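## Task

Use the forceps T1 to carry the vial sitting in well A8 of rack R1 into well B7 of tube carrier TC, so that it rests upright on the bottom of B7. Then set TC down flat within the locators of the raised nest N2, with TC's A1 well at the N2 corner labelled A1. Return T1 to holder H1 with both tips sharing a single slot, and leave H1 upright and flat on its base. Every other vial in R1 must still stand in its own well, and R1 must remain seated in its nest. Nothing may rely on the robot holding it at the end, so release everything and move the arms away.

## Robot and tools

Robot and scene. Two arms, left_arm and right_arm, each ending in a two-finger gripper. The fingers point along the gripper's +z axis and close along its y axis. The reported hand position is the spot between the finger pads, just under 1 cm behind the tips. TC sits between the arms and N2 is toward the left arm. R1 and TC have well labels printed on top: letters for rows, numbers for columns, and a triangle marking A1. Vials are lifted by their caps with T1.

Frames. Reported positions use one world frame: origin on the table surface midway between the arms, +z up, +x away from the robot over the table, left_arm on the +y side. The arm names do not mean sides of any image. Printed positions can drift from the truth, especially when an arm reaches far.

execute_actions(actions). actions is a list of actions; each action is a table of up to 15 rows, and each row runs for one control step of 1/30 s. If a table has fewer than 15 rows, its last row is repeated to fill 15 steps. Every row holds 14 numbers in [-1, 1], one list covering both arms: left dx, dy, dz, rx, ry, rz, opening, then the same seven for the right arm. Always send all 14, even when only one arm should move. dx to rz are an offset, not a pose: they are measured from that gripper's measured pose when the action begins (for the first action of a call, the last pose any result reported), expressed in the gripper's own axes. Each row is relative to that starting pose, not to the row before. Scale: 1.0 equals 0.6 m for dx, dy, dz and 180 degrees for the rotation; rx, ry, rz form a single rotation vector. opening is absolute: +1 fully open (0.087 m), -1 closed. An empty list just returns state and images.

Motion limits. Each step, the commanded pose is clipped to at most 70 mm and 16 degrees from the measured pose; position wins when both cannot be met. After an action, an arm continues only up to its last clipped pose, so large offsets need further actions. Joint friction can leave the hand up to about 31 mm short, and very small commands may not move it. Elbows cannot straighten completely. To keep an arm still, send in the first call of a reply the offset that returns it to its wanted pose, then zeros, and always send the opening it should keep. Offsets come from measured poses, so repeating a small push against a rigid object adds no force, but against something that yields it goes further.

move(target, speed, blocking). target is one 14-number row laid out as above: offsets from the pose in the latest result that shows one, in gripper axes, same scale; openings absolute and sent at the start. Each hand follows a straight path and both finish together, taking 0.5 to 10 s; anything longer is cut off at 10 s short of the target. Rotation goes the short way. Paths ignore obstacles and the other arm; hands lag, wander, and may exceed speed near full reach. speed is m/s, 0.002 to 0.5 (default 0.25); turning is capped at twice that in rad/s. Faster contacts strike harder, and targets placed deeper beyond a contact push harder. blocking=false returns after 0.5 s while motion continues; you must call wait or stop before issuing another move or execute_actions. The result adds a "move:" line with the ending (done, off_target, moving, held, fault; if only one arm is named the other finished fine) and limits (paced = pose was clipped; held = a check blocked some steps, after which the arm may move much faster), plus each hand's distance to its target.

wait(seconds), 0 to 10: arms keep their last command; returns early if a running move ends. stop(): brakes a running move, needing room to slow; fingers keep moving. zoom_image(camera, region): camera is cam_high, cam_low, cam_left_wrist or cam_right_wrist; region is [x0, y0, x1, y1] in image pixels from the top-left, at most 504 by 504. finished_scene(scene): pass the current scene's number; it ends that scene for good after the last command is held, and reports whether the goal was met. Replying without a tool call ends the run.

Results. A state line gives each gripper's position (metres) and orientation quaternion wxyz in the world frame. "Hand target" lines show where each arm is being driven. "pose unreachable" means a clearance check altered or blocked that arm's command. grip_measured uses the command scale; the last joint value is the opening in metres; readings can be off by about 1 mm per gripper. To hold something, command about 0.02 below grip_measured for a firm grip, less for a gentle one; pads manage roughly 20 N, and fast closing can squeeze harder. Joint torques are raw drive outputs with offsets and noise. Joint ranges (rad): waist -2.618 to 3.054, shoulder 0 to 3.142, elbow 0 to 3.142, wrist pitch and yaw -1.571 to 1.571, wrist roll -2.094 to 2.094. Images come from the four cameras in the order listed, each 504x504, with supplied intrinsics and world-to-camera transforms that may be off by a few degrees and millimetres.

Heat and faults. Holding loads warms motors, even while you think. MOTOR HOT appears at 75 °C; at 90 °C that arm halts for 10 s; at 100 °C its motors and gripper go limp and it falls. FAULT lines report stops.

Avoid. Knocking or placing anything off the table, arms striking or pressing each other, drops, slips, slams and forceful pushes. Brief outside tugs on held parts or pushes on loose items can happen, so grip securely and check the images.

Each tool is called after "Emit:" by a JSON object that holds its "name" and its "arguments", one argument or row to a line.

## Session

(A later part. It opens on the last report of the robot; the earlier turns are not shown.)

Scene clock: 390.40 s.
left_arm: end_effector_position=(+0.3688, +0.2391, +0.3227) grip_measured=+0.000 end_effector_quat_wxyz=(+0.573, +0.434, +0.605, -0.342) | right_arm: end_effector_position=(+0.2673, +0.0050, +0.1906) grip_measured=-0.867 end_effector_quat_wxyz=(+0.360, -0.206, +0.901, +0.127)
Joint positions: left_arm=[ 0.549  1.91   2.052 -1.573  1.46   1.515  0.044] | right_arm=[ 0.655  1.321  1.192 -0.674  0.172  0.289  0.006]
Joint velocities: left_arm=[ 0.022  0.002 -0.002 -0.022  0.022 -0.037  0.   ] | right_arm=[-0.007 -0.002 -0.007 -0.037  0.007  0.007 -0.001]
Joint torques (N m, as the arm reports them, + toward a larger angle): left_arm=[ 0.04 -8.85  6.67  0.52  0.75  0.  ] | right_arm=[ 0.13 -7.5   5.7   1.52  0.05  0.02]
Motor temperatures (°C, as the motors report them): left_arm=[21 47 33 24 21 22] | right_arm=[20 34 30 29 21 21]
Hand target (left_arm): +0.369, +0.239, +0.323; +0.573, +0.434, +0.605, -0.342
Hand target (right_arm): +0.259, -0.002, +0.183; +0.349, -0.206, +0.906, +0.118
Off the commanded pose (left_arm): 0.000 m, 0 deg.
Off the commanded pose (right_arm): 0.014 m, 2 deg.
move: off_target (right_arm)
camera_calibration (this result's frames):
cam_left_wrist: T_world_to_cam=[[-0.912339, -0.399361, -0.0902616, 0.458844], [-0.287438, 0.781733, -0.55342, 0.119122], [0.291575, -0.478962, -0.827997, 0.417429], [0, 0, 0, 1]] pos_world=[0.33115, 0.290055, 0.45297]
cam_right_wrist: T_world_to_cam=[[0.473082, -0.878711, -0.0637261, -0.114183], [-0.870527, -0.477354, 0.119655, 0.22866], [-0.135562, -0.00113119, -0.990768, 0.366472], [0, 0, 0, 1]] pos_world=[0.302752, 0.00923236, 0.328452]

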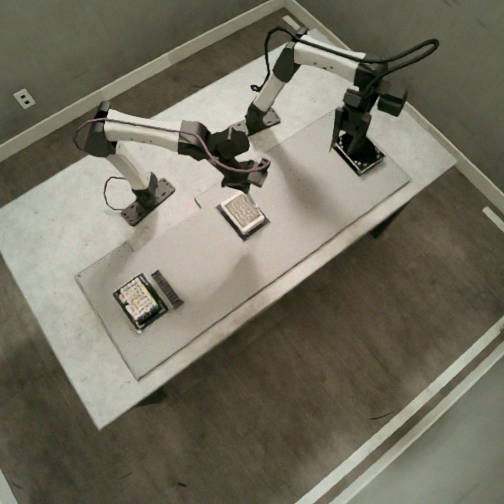

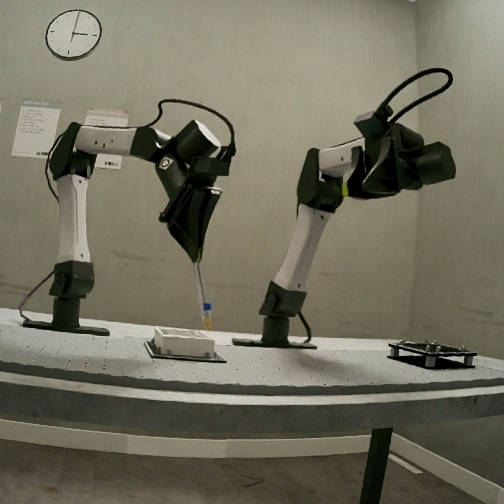

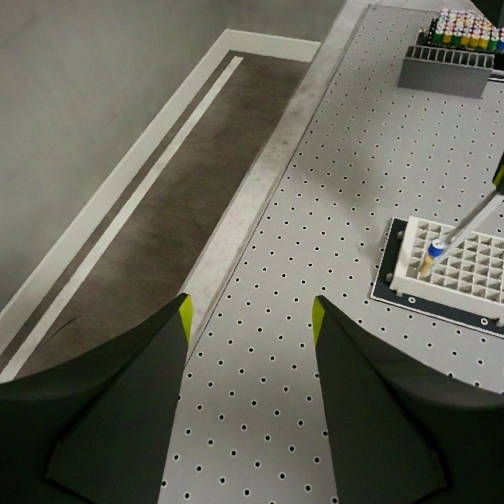

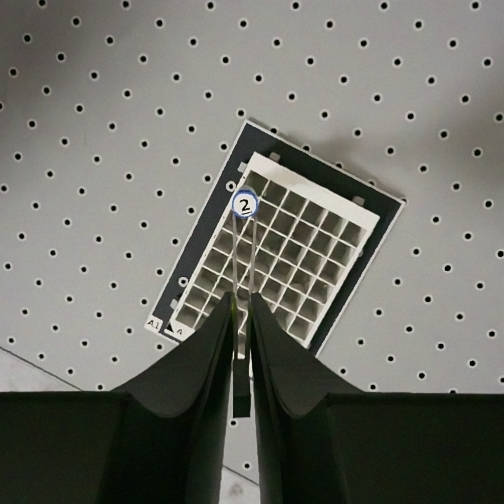

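Emit:
{"name": "move", "arguments": {
  "target": [0,0,0,0,0,0,0,0.017,-0.024,-0.011,0,0,0,-0.87],
  "speed": 0.008
}}

Emit:
{"name": "zoom_image", "arguments": {
  "camera": "cam_left_wrist",
  "region": [354,150,504,300]
}}

Emit:
{"name": "zoom_image", "arguments": {
  "camera": "cam_right_wrist",
  "region": [150,100,350,300]
}}

Scene clock: 393.43 s.
left_arm: end_effector_position=(+0.3688, +0.2391, +0.3227) grip_measured=+0.000 end_effector_quat_wxyz=(+0.573, +0.434, +0.605, -0.342) | right_arm: end_effector_position=(+0.2667, -0.0076, +0.1923) grip_measured=-0.867 end_effector_quat_wxyz=(+0.365, -0.203, +0.900, +0.128)
Joint positions: left_arm=[ 0.549  1.91   2.052 -1.573  1.46   1.515  0.044] | right_arm=[ 0.625  1.277  1.161 -0.674  0.157  0.271  0.006]
Joint velocities: left_arm=[-0.012  0.022  0.007 -0.037  0.022  0.007  0.001] | right_arm=[ 0.017 -0.012 -0.002 -0.066  0.066 -0.007  0.   ]
Joint torques (N m, as the arm reports them, + toward a larger angle): left_arm=[-0.04 -8.81  6.71  0.52  0.73  0.  ] | right_arm=[-1.38 -7.22  5.73  1.69 -0.18 -0.14]
Motor temperatures (°C, as the motors report them): left_arm=[21 47 33 24 21 22] | right_arm=[20 34 30 29 21 21]
Hand target (left_arm): +0.369, +0.239, +0.323; +0.573, +0.434, +0.605, -0.342
Hand target (right_arm): +0.263, -0.013, +0.187; +0.360, -0.206, +0.901, +0.127
Off the commanded pose (left_arm): 0.000 m, 0 deg.
Off the commanded pose (right_arm): 0.008 m, 1 deg.
move: done
camera_calibration (this result's frames):
cam_left_wrist: T_world_to_cam=[[-0.912339, -0.399361, -0.0902616, 0.458844], [-0.287438, 0.781733, -0.55342, 0.119122], [0.291575, -0.478962, -0.827997, 0.417429], [0, 0, 0, 1]] pos_world=[0.33115, 0.290055, 0.45297]
cam_right_wrist: T_world_to_cam=[[0.467598, -0.881524, -0.0653277, -0.123155], [-0.874691, -0.472104, 0.109698, 0.224986], [-0.127543, 0.00584711, -0.991816, 0.366159], [0, 0, 0, 1]] pos_world=[0.301081, -0.00448846, 0.330436]

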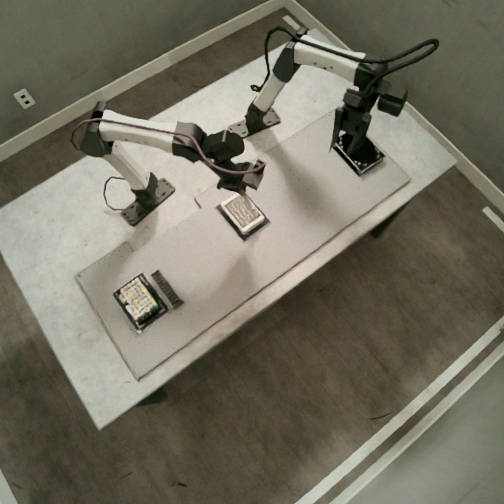

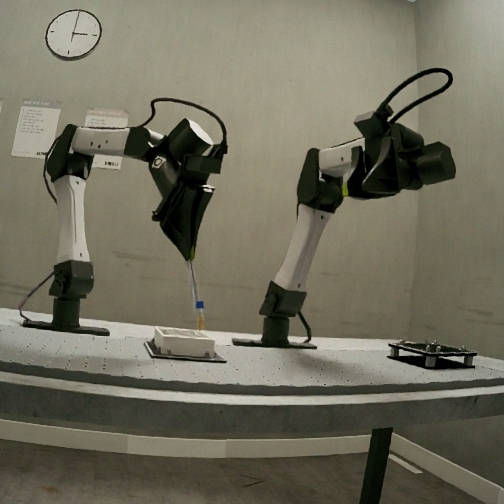

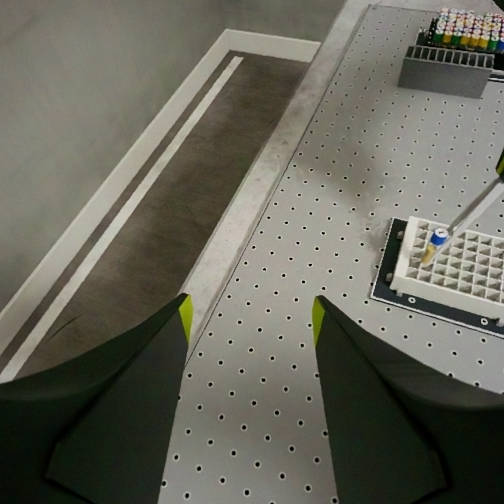

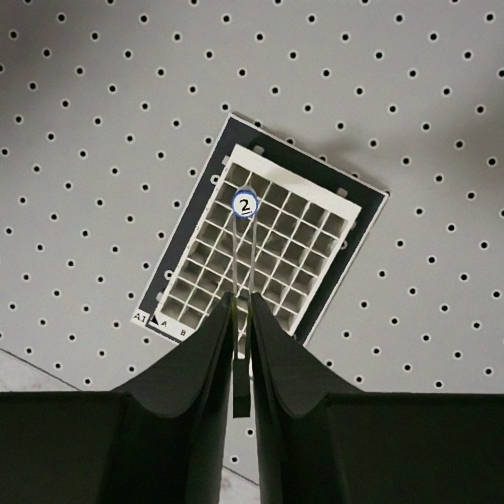

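Region (354, 150, 504, 300) of cam_left_wrist's 504x504 image, scaled by 3.360, with more detail than that image has.

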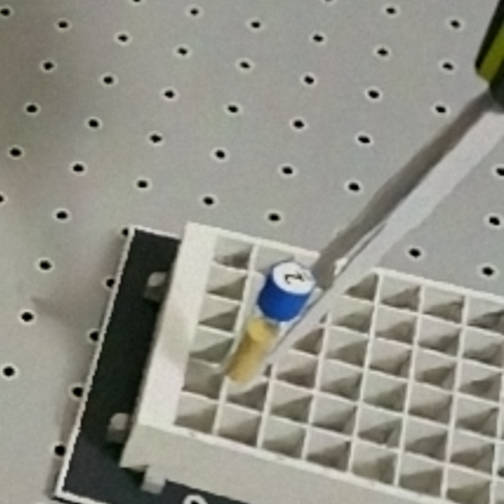

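Region (150, 100, 350, 300) of cam_right_wrist's 504x504 image, scaled by 2.520, with more detail than that image has.

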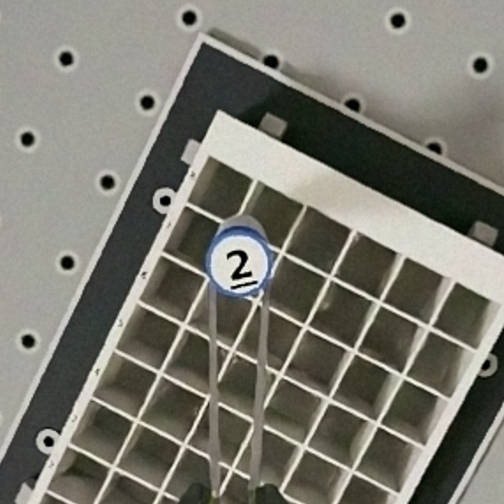

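B7 at (255,263): right 4, back 6, down a bit.

Emit:
{"name": "move", "arguments": {
  "target": [0,0,0,0,0,0,0,0.022,-0.008,-0.001,0,0,0,-0.87],
  "speed": 0.008
}}

Emit:
{"name": "zoom_image", "arguments": {
  "camera": "cam_left_wrist",
  "region": [354,150,504,300]
}}

Emit:
{"name": "zoom_image", "arguments": {
  "camera": "cam_right_wrist",
  "region": [150,100,350,300]
}}

Scene clock: 395.77 s.
left_arm: end_effector_position=(+0.3688, +0.2391, +0.3227) grip_measured=+0.000 end_effector_quat_wxyz=(+0.573, +0.434, +0.605, -0.342) | right_arm: end_effector_position=(+0.2619, -0.0123, +0.1863) grip_measured=-0.867 end_effector_quat_wxyz=(+0.363, -0.203, +0.900, +0.127)
Joint positions: left_arm=[ 0.549  1.91   2.052 -1.573  1.46   1.515  0.044] | right_arm=[ 0.625  1.251  1.122 -0.664  0.156  0.271  0.006]
Joint velocities: left_arm=[-0.012 -0.002  0.007 -0.066 -0.051  0.007 -0.   ] | right_arm=[ 0.007  0.002 -0.002  0.007 -0.007  0.022 -0.   ]
Joint torques (N m, as the arm reports them, + toward a larger angle): left_arm=[ 0.   -8.84  6.7   0.54  0.74  0.01] | right_arm=[-0.96 -6.82  5.66  1.7   0.01 -0.07]
Motor temperatures (°C, as the motors report them): left_arm=[21 47 33 24 21 22] | right_arm=[20 34 30 29 21 21]
Hand target (left_arm): +0.369, +0.239, +0.323; +0.573, +0.434, +0.605, -0.342
Hand target (right_arm): +0.260, -0.016, +0.183; +0.365, -0.203, +0.900, +0.127
Off the commanded pose (left_arm): 0.000 m, 0 deg.
Off the commanded pose (right_arm): 0.005 m, 0 deg.
move: done
camera_calibration (this result's frames):
cam_left_wrist: T_world_to_cam=[[-0.912339, -0.399361, -0.0902616, 0.458844], [-0.287438, 0.781733, -0.55342, 0.119122], [0.291575, -0.478962, -0.827997, 0.417429], [0, 0, 0, 1]] pos_world=[0.33115, 0.290055, 0.45297]
cam_right_wrist: T_world_to_cam=[[0.468155, -0.881321, -0.0640621, -0.125824], [-0.87405, -0.472508, 0.113014, 0.218415], [-0.129872, 0.00308523, -0.991526, 0.360155], [0, 0, 0, 1]] pos_world=[0.296585, -0.00879996, 0.324359]

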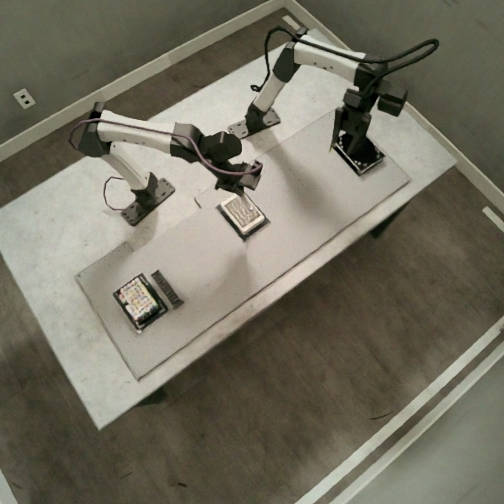

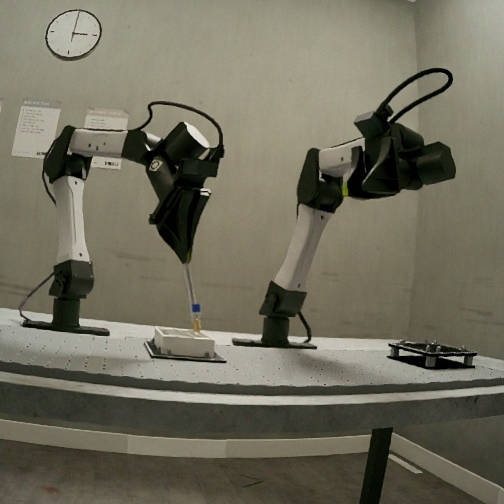

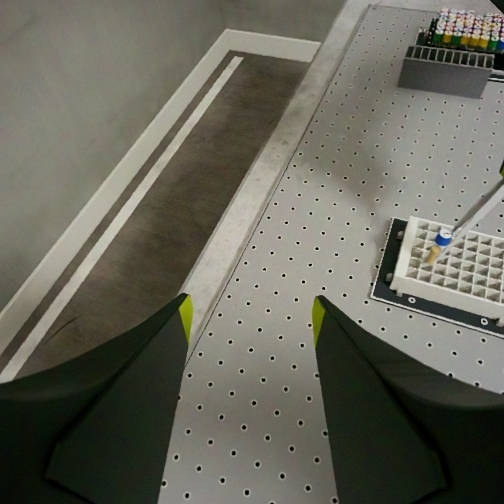

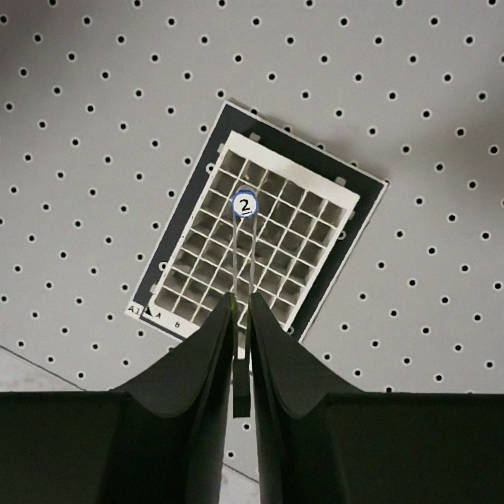

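Region (354, 150, 504, 300) of cam_left_wrist's 504x504 image, scaled by 3.360, with more detail than that image has.

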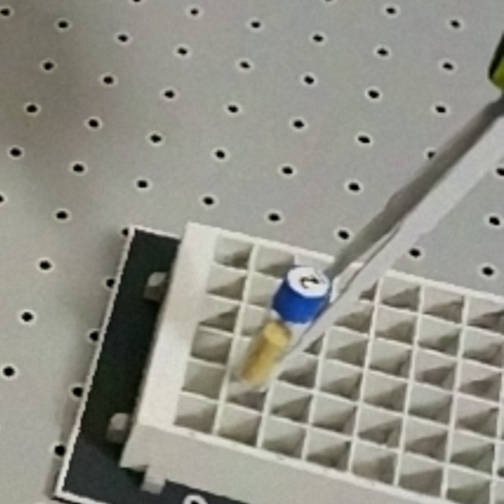

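Region (150, 100, 350, 300) of cam_right_wrist's 504x504 image, scaled by 2.520, with more detail than that image has.

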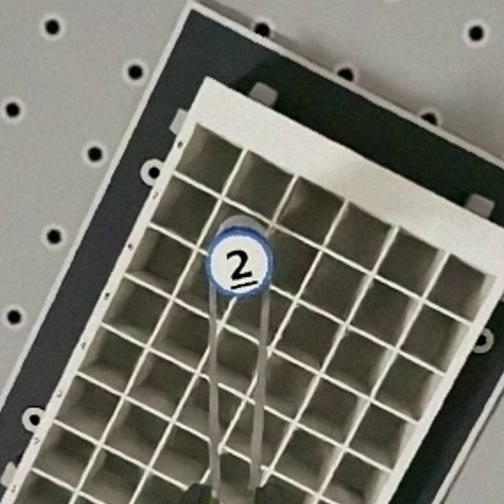

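Centred, slightly back; descent drifts forward.

Emit:
{"name": "move", "arguments": {
  "target": [0,0,0,0,0,0,0,0.014,0,0.013,0,0,0,-0.87],
  "speed": 0.006
}}

Emit:
{"name": "zoom_image", "arguments": {
  "camera": "cam_left_wrist",
  "region": [354,150,504,300]
}}

Scene clock: 398.47 s.
left_arm: end_effector_position=(+0.3688, +0.2391, +0.3227) grip_measured=+0.000 end_effector_quat_wxyz=(+0.573, +0.434, +0.605, -0.342) | right_arm: end_effector_position=(+0.2636, -0.0106, +0.1826) grip_measured=-0.867 end_effector_quat_wxyz=(+0.367, -0.203, +0.899, +0.129)
Joint positions: left_arm=[ 0.549  1.91   2.052 -1.573  1.46   1.515  0.044] | right_arm=[ 0.625  1.251  1.101 -0.634  0.156  0.271  0.006]
Joint velocities: left_arm=[ 0.002  0.002  0.007  0.066 -0.037 -0.051  0.001] | right_arm=[-0.002 -0.007 -0.002  0.051 -0.007  0.007  0.001]
Joint torques (N m, as the arm reports them, + toward a larger angle): left_arm=[ 0.13 -8.92  6.72  0.52  0.74  0.01] | right_arm=[-0.13 -5.73  5.8   1.73  0.05 -0.04]
Motor temperatures (°C, as the motors report them): left_arm=[21 47 33 24 21 22] | right_arm=[20 34 30 29 21 21]
Hand target (left_arm): +0.369, +0.239, +0.323; +0.573, +0.434, +0.605, -0.342
Hand target (right_arm): +0.261, -0.012, +0.175; +0.363, -0.204, +0.900, +0.127
Off the commanded pose (left_arm): 0.000 m, 0 deg.
Off the commanded pose (right_arm): 0.008 m, 1 deg.
move: done
camera_calibration (this result's frames):
cam_left_wrist: T_world_to_cam=[[-0.912339, -0.399361, -0.0902616, 0.458844], [-0.287438, 0.781733, -0.55342, 0.119122], [0.291575, -0.478962, -0.827997, 0.417429], [0, 0, 0, 1]] pos_world=[0.33115, 0.290055, 0.45297]
cam_right_wrist: T_world_to_cam=[[0.468599, -0.880882, -0.0667917, -0.124967], [-0.874786, -0.473235, 0.103913, 0.223031], [-0.123143, 0.00973497, -0.992341, 0.355184], [0, 0, 0, 1]] pos_world=[0.297402, -0.00799275, 0.320941]

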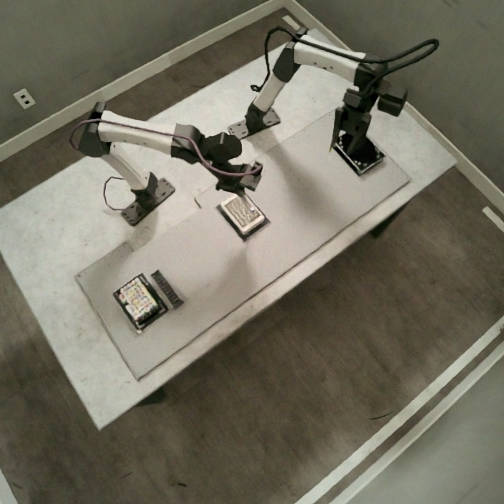

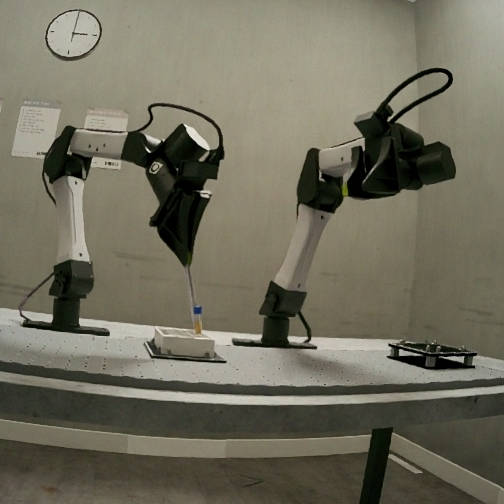

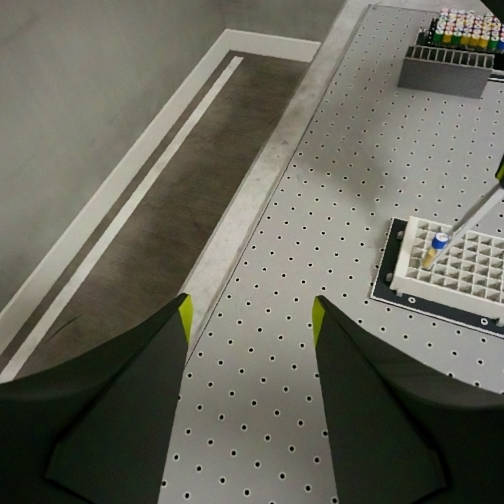

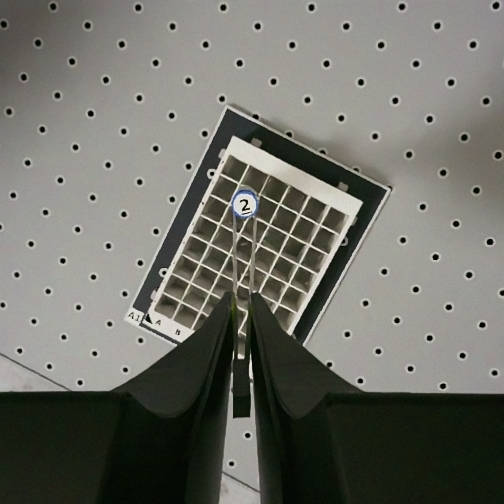

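Region (354, 150, 504, 300) of cam_left_wrist's 504x504 image, scaled by 3.360, with more detail than that image has.

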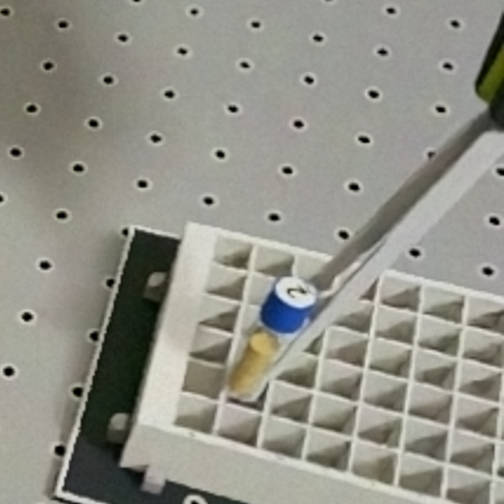

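Emit:
{"name": "move", "arguments": {
  "target": [0,0,0,0,0,0,0,0.022,0,0.004,0,0,0,-0.87],
  "speed": 0.006
}}

Emit:
{"name": "zoom_image", "arguments": {
  "camera": "cam_left_wrist",
  "region": [354,150,504,300]
}}

Scene clock: 401.60 s.
left_arm: end_effector_position=(+0.3688, +0.2391, +0.3227) grip_measured=+0.000 end_effector_quat_wxyz=(+0.573, +0.434, +0.605, -0.342) | right_arm: end_effector_position=(+0.2602, -0.0116, +0.1752) grip_measured=-0.869 end_effector_quat_wxyz=(+0.365, -0.205, +0.899, +0.129)
Joint positions: left_arm=[ 0.549  1.91   2.052 -1.573  1.46   1.515  0.044] | right_arm=[ 0.63   1.239  1.066 -0.613  0.156  0.271  0.006]
Joint velocities: left_arm=[-0.002  0.007 -0.002  0.066 -0.066  0.007 -0.001] | right_arm=[ 0.002  0.007 -0.002  0.037  0.037 -0.007 -0.001]
Joint torques (N m, as the arm reports them, + toward a larger angle): left_arm=[-0.05 -8.91  6.66  0.5   0.74  0.04] | right_arm=[ 0.09 -6.73  5.72  1.74  0.11  0.03]
Motor temperatures (°C, as the motors report them): left_arm=[21 47 33 24 21 22] | right_arm=[20 33 30 29 21 21]
Hand target (left_arm): +0.369, +0.239, +0.323; +0.573, +0.434, +0.605, -0.342
Hand target (right_arm): +0.256, -0.013, +0.171; +0.367, -0.203, +0.899, +0.129
Off the commanded pose (left_arm): 0.000 m, 0 deg.
Off the commanded pose (right_arm): 0.005 m, 0 deg.
move: done
camera_calibration (this result's frames):
cam_left_wrist: T_world_to_cam=[[-0.912339, -0.399361, -0.0902616, 0.458844], [-0.287438, 0.781733, -0.55342, 0.119122], [0.291575, -0.478962, -0.827997, 0.417429], [0, 0, 0, 1]] pos_world=[0.33115, 0.290055, 0.45297]
cam_right_wrist: T_world_to_cam=[[0.472819, -0.878691, -0.0659189, -0.126004], [-0.872201, -0.477341, 0.106826, 0.219121], [-0.125333, 0.006985, -0.99209, 0.347898], [0, 0, 0, 1]] pos_world=[0.294298, -0.00855364, 0.313432]

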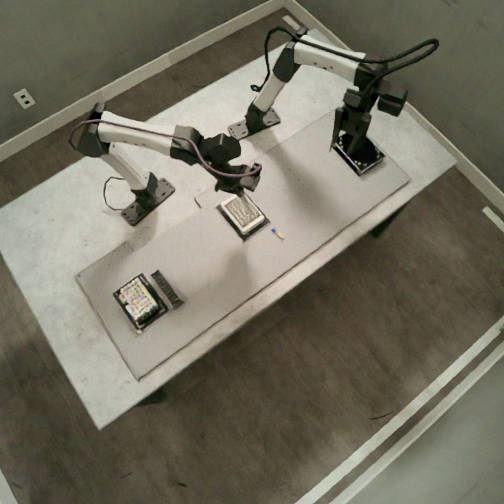

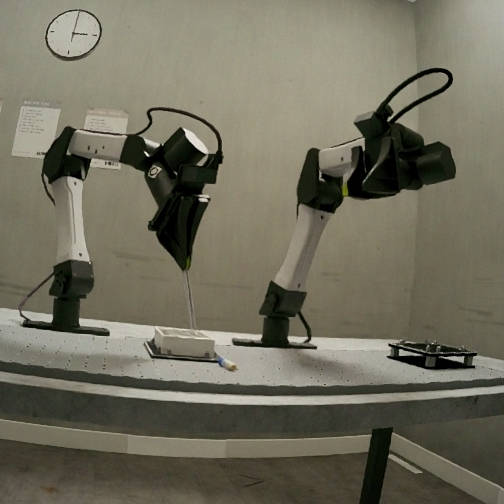

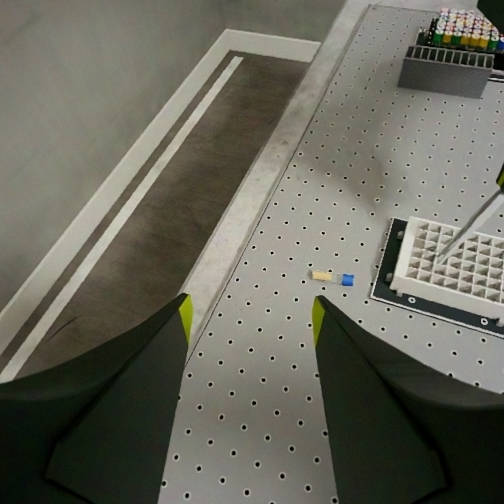

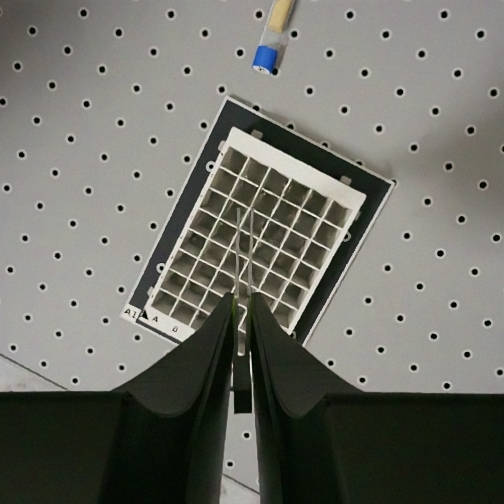

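Region (354, 150, 504, 300) of cam_left_wrist's 504x504 image, scaled by 3.360, with more detail than that image has.

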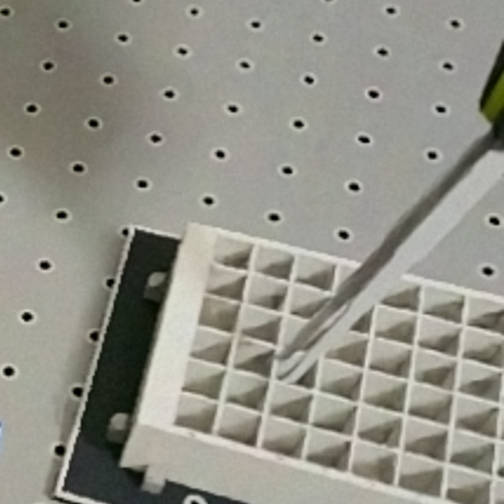

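Emit:
{"name": "move", "arguments": {
  "target": [0,0,0,0,0,0,0,-0.06,0,-0.06,0,0,0,-0.87],
  "speed": 0.04
}}

Emit:
{"name": "move", "arguments": {
  "target": [0,0,0,0,0,0,0,0.05,-0.605,-0.075,0.109,0.083,0.112,-0.87],
  "speed": 0.1
}}

Scene clock: 404.20 s.
left_arm: end_effector_position=(+0.3688, +0.2391, +0.3227) grip_measured=+0.000 end_effector_quat_wxyz=(+0.573, +0.434, +0.605, -0.342) | right_arm: end_effector_position=(+0.2603, -0.0150, +0.2297) grip_measured=-0.869 end_effector_quat_wxyz=(+0.378, -0.200, +0.894, +0.135)
Joint positions: left_arm=[ 0.549  1.91   2.052 -1.573  1.46   1.515  0.044] | right_arm=[ 0.622  1.239  1.266 -0.783  0.156  0.269  0.006]
Joint velocities: left_arm=[-0.007  0.002  0.002  0.007 -0.007  0.007  0.001] | right_arm=[-0.017  0.007 -0.002 -0.007 -0.051 -0.022 -0.001]
Joint torques (N m, as the arm reports them, + toward a larger angle): left_arm=[ 0.06 -8.89  6.7   0.52  0.71  0.  ] | right_arm=[-1.4  -3.    9.36  1.51 -0.09 -0.15]
Motor temperatures (°C, as the motors report them): left_arm=[21 47 33 23 21 22] | right_arm=[20 33 30 29 21 21]
Hand target (left_arm): +0.369, +0.239, +0.323; +0.573, +0.434, +0.605, -0.342
Hand target (right_arm): +0.262, -0.015, +0.226; +0.366, -0.205, +0.898, +0.129
Off the commanded pose (left_arm): 0.000 m, 0 deg.
Off the commanded pose (right_arm): 0.004 m, 2 deg.
move: done
camera_calibration (this result's frames):
cam_left_wrist: T_world_to_cam=[[-0.912339, -0.399361, -0.0902616, 0.458844], [-0.287438, 0.781733, -0.55342, 0.119122], [0.291575, -0.478962, -0.827997, 0.417429], [0, 0, 0, 1]] pos_world=[0.33115, 0.290055, 0.45297]
cam_right_wrist: T_world_to_cam=[[0.469306, -0.879944, -0.073832, -0.122716], [-0.877001, -0.474225, 0.0773344, 0.219869], [-0.103063, 0.0284572, -0.994268, 0.396993], [0, 0, 0, 1]] pos_world=[0.291332, -0.0150129, 0.368654]

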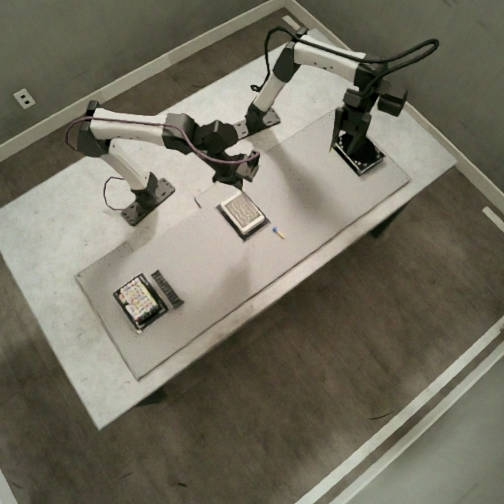

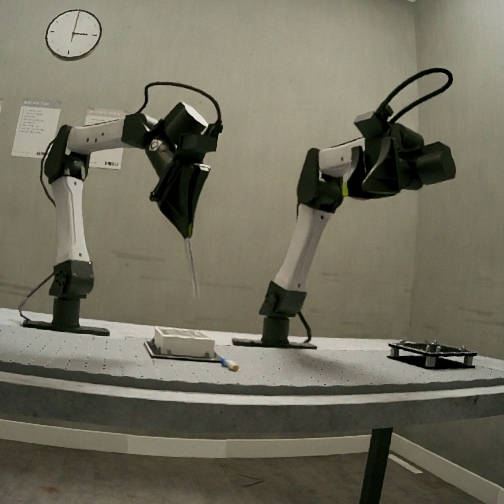

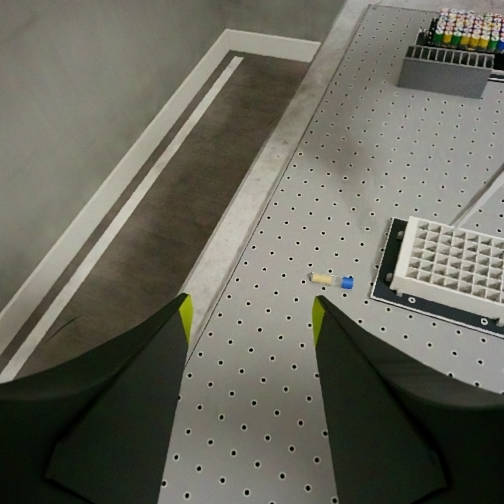

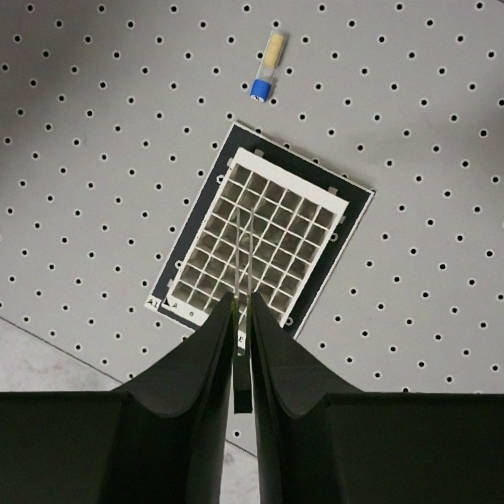

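Scene clock: 408.30 s.
left_arm: end_effector_position=(+0.3688, +0.2391, +0.3227) grip_measured=+0.000 end_effector_quat_wxyz=(+0.573, +0.434, +0.605, -0.342) | right_arm: end_effector_position=(+0.3782, -0.3594, +0.2129) grip_measured=-0.869 end_effector_quat_wxyz=(+0.275, +0.008, +0.961, +0.007)
Joint positions: left_arm=[ 0.549  1.91   2.052 -1.573  1.46   1.515  0.044] | right_arm=[-0.544  1.703  1.756 -1.104 -0.209 -0.316  0.006]
Joint velocities: left_arm=[ 0.007 -0.007  0.012 -0.037  0.066 -0.051  0.   ] | right_arm=[ 0.002 -0.002  0.002  0.037 -0.051 -0.037  0.   ]
Joint torques (N m, as the arm reports them, + toward a larger angle): left_arm=[ 0.03 -8.84  6.68  0.5   0.72  0.02] | right_arm=[-1.03 -7.8   9.13  1.18 -0.18 -0.22]
Motor temperatures (°C, as the motors report them): left_arm=[21 47 33 23 21 22] | right_arm=[20 33 30 29 21 21]
Hand target (left_arm): +0.369, +0.239, +0.323; +0.573, +0.434, +0.605, -0.342
Hand target (right_arm): +0.378, -0.362, +0.210; +0.264, +0.007, +0.964, +0.009
Off the commanded pose (left_arm): 0.000 m, 0 deg.
Off the commanded pose (right_arm): 0.008 m, 2 deg.
move: done
camera_calibration (this result's frames):
cam_left_wrist: T_world_to_cam=[[-0.912339, -0.399361, -0.0902616, 0.458844], [-0.287438, 0.781733, -0.55342, 0.119122], [0.291575, -0.478962, -0.827997, 0.417429], [0, 0, 0, 1]] pos_world=[0.33115, 0.290055, 0.45297]
cam_right_wrist: T_world_to_cam=[[0.00116595, -0.999993, -0.00353656, -0.36341], [-0.941299, -0.00229135, 0.337566, 0.299769], [-0.337572, 0.00293538, -0.941295, 0.470532], [0, 0, 0, 1]] pos_world=[0.441434, -0.364101, 0.340432]

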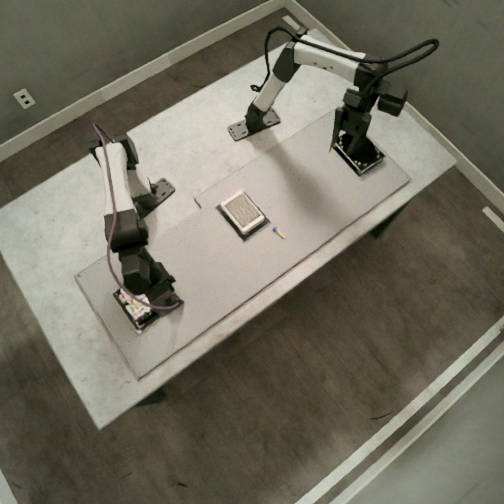

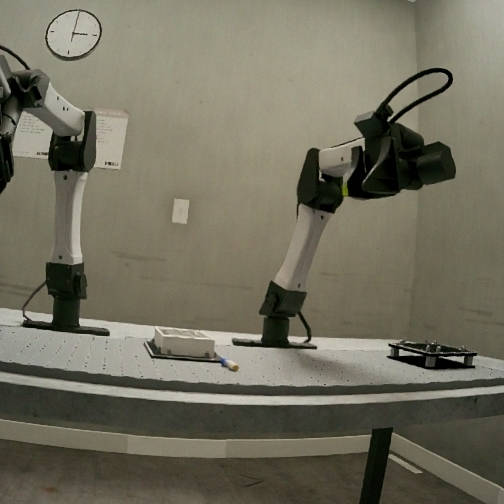

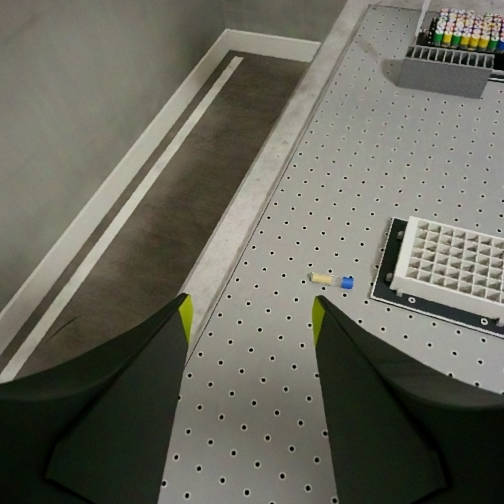

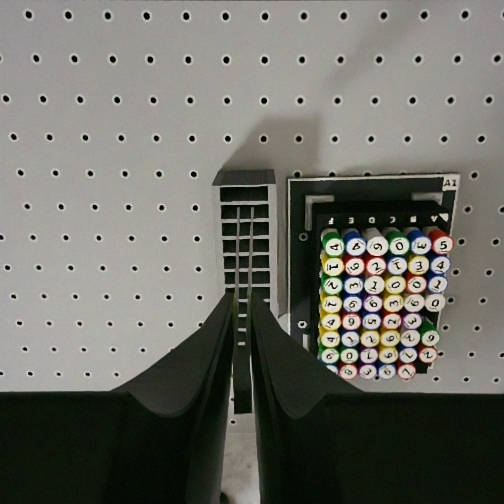

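Down 40, back 25.

Emit:
{"name": "move", "arguments": {
  "target": [0,0,0,0,0,0,0,0.07,0,0.035,0,0,0,-0.87],
  "speed": 0.02
}}

Emit:
{"name": "zoom_image", "arguments": {
  "camera": "cam_right_wrist",
  "region": [170,120,320,270]
}}

Emit:
{"name": "zoom_image", "arguments": {
  "camera": "cam_left_wrist",
  "region": [384,0,504,120]
}}

Scene clock: 411.40 s.
left_arm: end_effector_position=(+0.3688, +0.2391, +0.3227) grip_measured=+0.000 end_effector_quat_wxyz=(+0.573, +0.434, +0.605, -0.342) | right_arm: end_effector_position=(+0.3571, -0.3578, +0.1752) grip_measured=-0.869 end_effector_quat_wxyz=(+0.271, +0.011, +0.962, +0.005)
Joint positions: left_arm=[ 0.549  1.91   2.052 -1.573  1.46   1.515  0.044] | right_arm=[-0.562  1.599  1.493 -0.954 -0.212 -0.329  0.006]
Joint velocities: left_arm=[-0.007 -0.002 -0.002 -0.051  0.022 -0.037  0.   ] | right_arm=[ 0.007  0.002  0.002  0.051  0.007  0.037 -0.   ]
Joint torques (N m, as the arm reports them, + toward a larger angle): left_arm=[ 0.05 -8.92  6.76  0.52  0.71  0.02] | right_arm=[ -1.46 -10.2    5.23   1.37  -0.22  -0.14]
Motor temperatures (°C, as the motors report them): left_arm=[21 47 33 23 21 22] | right_arm=[20 33 30 28 21 21]
Hand target (left_arm): +0.369, +0.239, +0.323; +0.573, +0.434, +0.605, -0.342
Hand target (right_arm): +0.354, -0.358, +0.173; +0.275, +0.008, +0.962, +0.006
Off the commanded pose (left_arm): 0.000 m, 0 deg.
Off the commanded pose (right_arm): 0.004 m, 0 deg.
move: done
camera_calibration (this result's frames):
cam_left_wrist: T_world_to_cam=[[-0.912339, -0.399361, -0.0902616, 0.458844], [-0.287438, 0.781733, -0.55342, 0.119122], [0.291575, -0.478962, -0.827997, 0.417429], [0, 0, 0, 1]] pos_world=[0.33115, 0.290055, 0.45297]
cam_right_wrist: T_world_to_cam=[[-0.00391936, -0.99999, -0.00236092, -0.360277], [-0.93892, 0.00286755, 0.344124, 0.292412], [-0.344114, 0.00356546, -0.938921, 0.430029], [0, 0, 0, 1]] pos_world=[0.421118, -0.362645, 0.302287]

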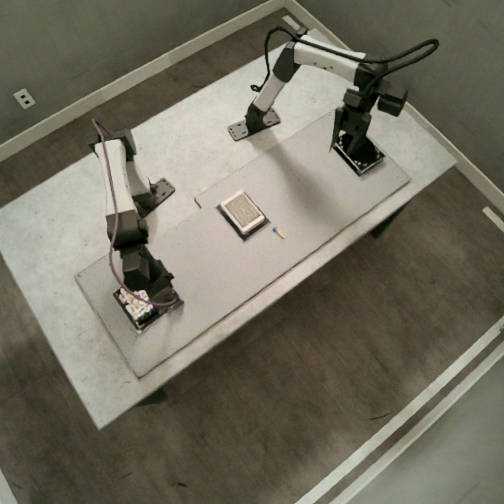

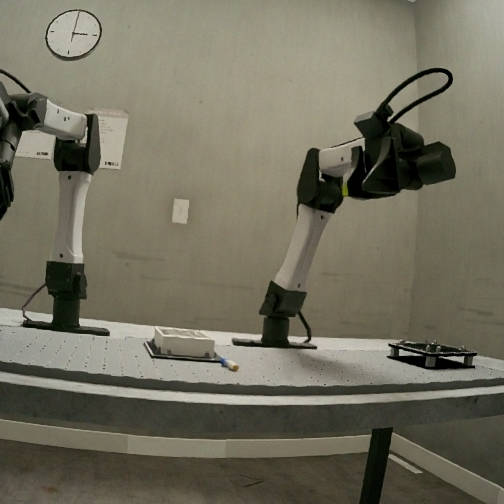

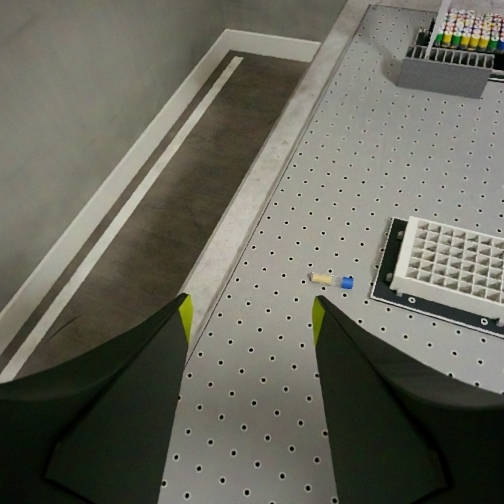

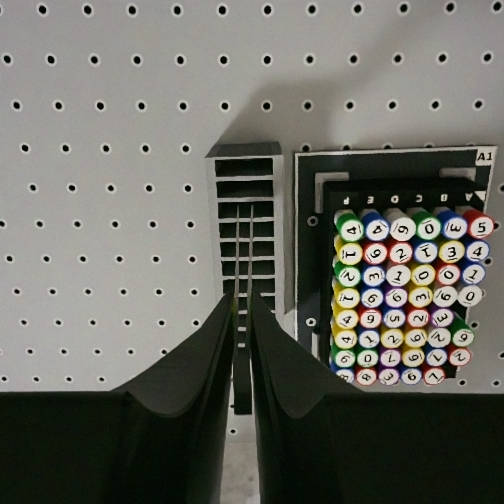

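Region (170, 120, 320, 270) of cam_right_wrist's 504x504 image, scaled by 3.360, with more detail than that image has.

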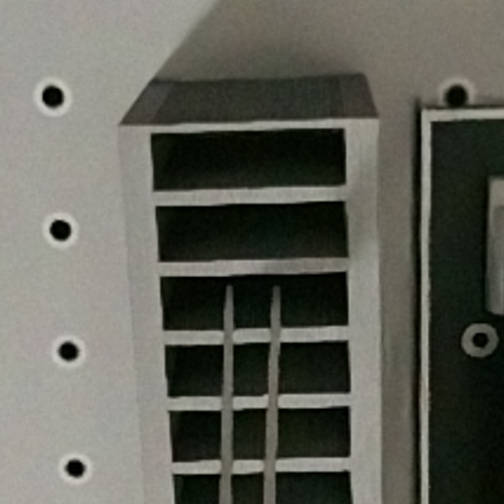

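Region (384, 0, 504, 120) of cam_left_wrist's 504x504 image, scaled by 4.200, with more detail than that image has.

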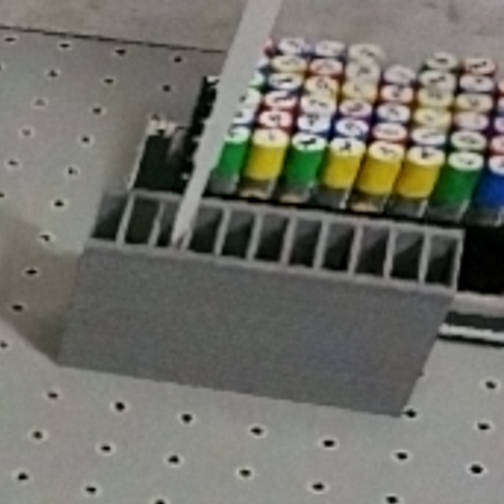

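Down 25 with back 7.

Emit:
{"name": "move", "arguments": {
  "target": [0,0,0,0,0,0,0,0.036,0,0.03,0,0,0,-0.87],
  "speed": 0.01
}}

Emit:
{"name": "zoom_image", "arguments": {
  "camera": "cam_left_wrist",
  "region": [384,0,504,120]
}}

Scene clock: 414.90 s.
left_arm: end_effector_position=(+0.3688, +0.2391, +0.3227) grip_measured=+0.000 end_effector_quat_wxyz=(+0.573, +0.434, +0.605, -0.342) | right_arm: end_effector_position=(+0.3535, -0.3563, +0.1512) grip_measured=-0.869 end_effector_quat_wxyz=(+0.271, +0.011, +0.962, +0.005)
Joint positions: left_arm=[ 0.549  1.91   2.052 -1.573  1.46   1.515  0.044] | right_arm=[-0.562  1.577  1.375 -0.858 -0.212 -0.329  0.006]
Joint velocities: left_arm=[ 0.007  0.012  0.002 -0.022  0.007 -0.007 -0.   ] | right_arm=[-0.012 -0.007 -0.012 -0.007 -0.051 -0.037 -0.001]
Joint torques (N m, as the arm reports them, + toward a larger angle): left_arm=[ 0.02 -8.84  6.66  0.53  0.71  0.  ] | right_arm=[-1.35 -9.86  5.45  1.37 -0.21 -0.12]
Motor temperatures (°C, as the motors report them): left_arm=[21 47 33 23 21 22] | right_arm=[20 34 30 28 21 21]
Hand target (left_arm): +0.369, +0.239, +0.323; +0.573, +0.434, +0.605, -0.342
Hand target (right_arm): +0.348, -0.357, +0.149; +0.271, +0.011, +0.963, +0.005
Off the commanded pose (left_arm): 0.000 m, 0 deg.
Off the commanded pose (right_arm): 0.006 m, 0 deg.
move: done
camera_calibration (this result's frames):
cam_left_wrist: T_world_to_cam=[[-0.912339, -0.399361, -0.0902616, 0.458844], [-0.287438, 0.781733, -0.55342, 0.119122], [0.291575, -0.478962, -0.827997, 0.417429], [0, 0, 0, 1]] pos_world=[0.33115, 0.290055, 0.45297]
cam_right_wrist: T_world_to_cam=[[-0.00359407, -0.999991, -0.00216165, -0.358982], [-0.938921, 0.0026307, 0.344122, 0.297239], [-0.344113, 0.00326642, -0.938922, 0.40621], [0, 0, 0, 1]] pos_world=[0.417576, -0.361087, 0.278337]

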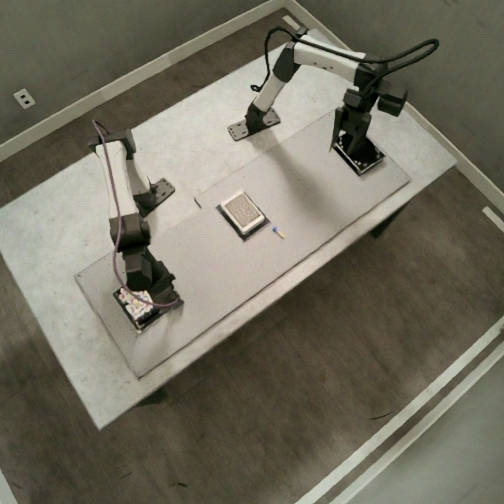

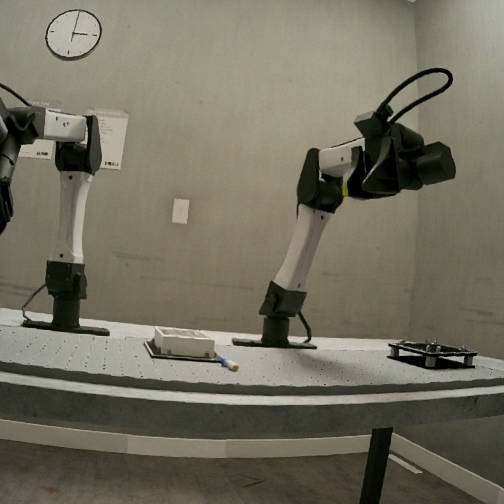

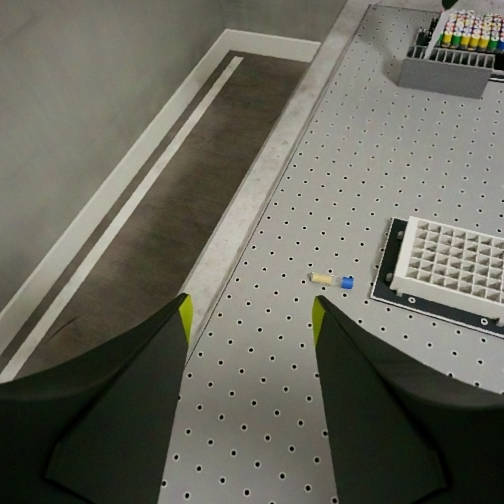

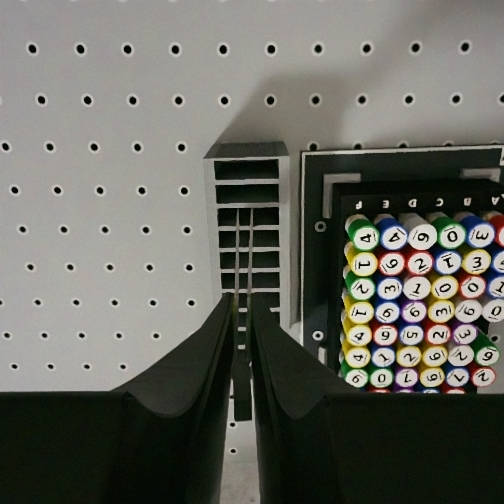

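Region (384, 0, 504, 120) of cam_left_wrist's 504x504 image, scaled by 4.200, with more detail than that image has.

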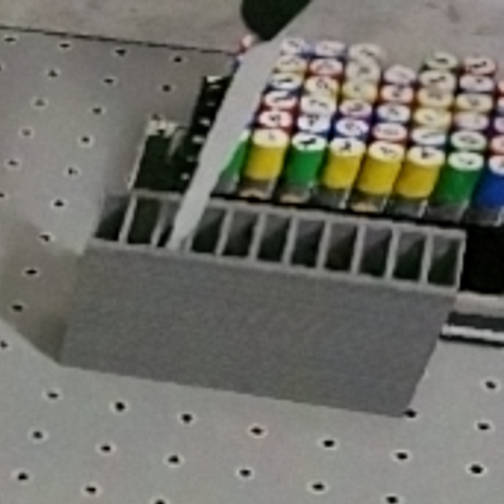

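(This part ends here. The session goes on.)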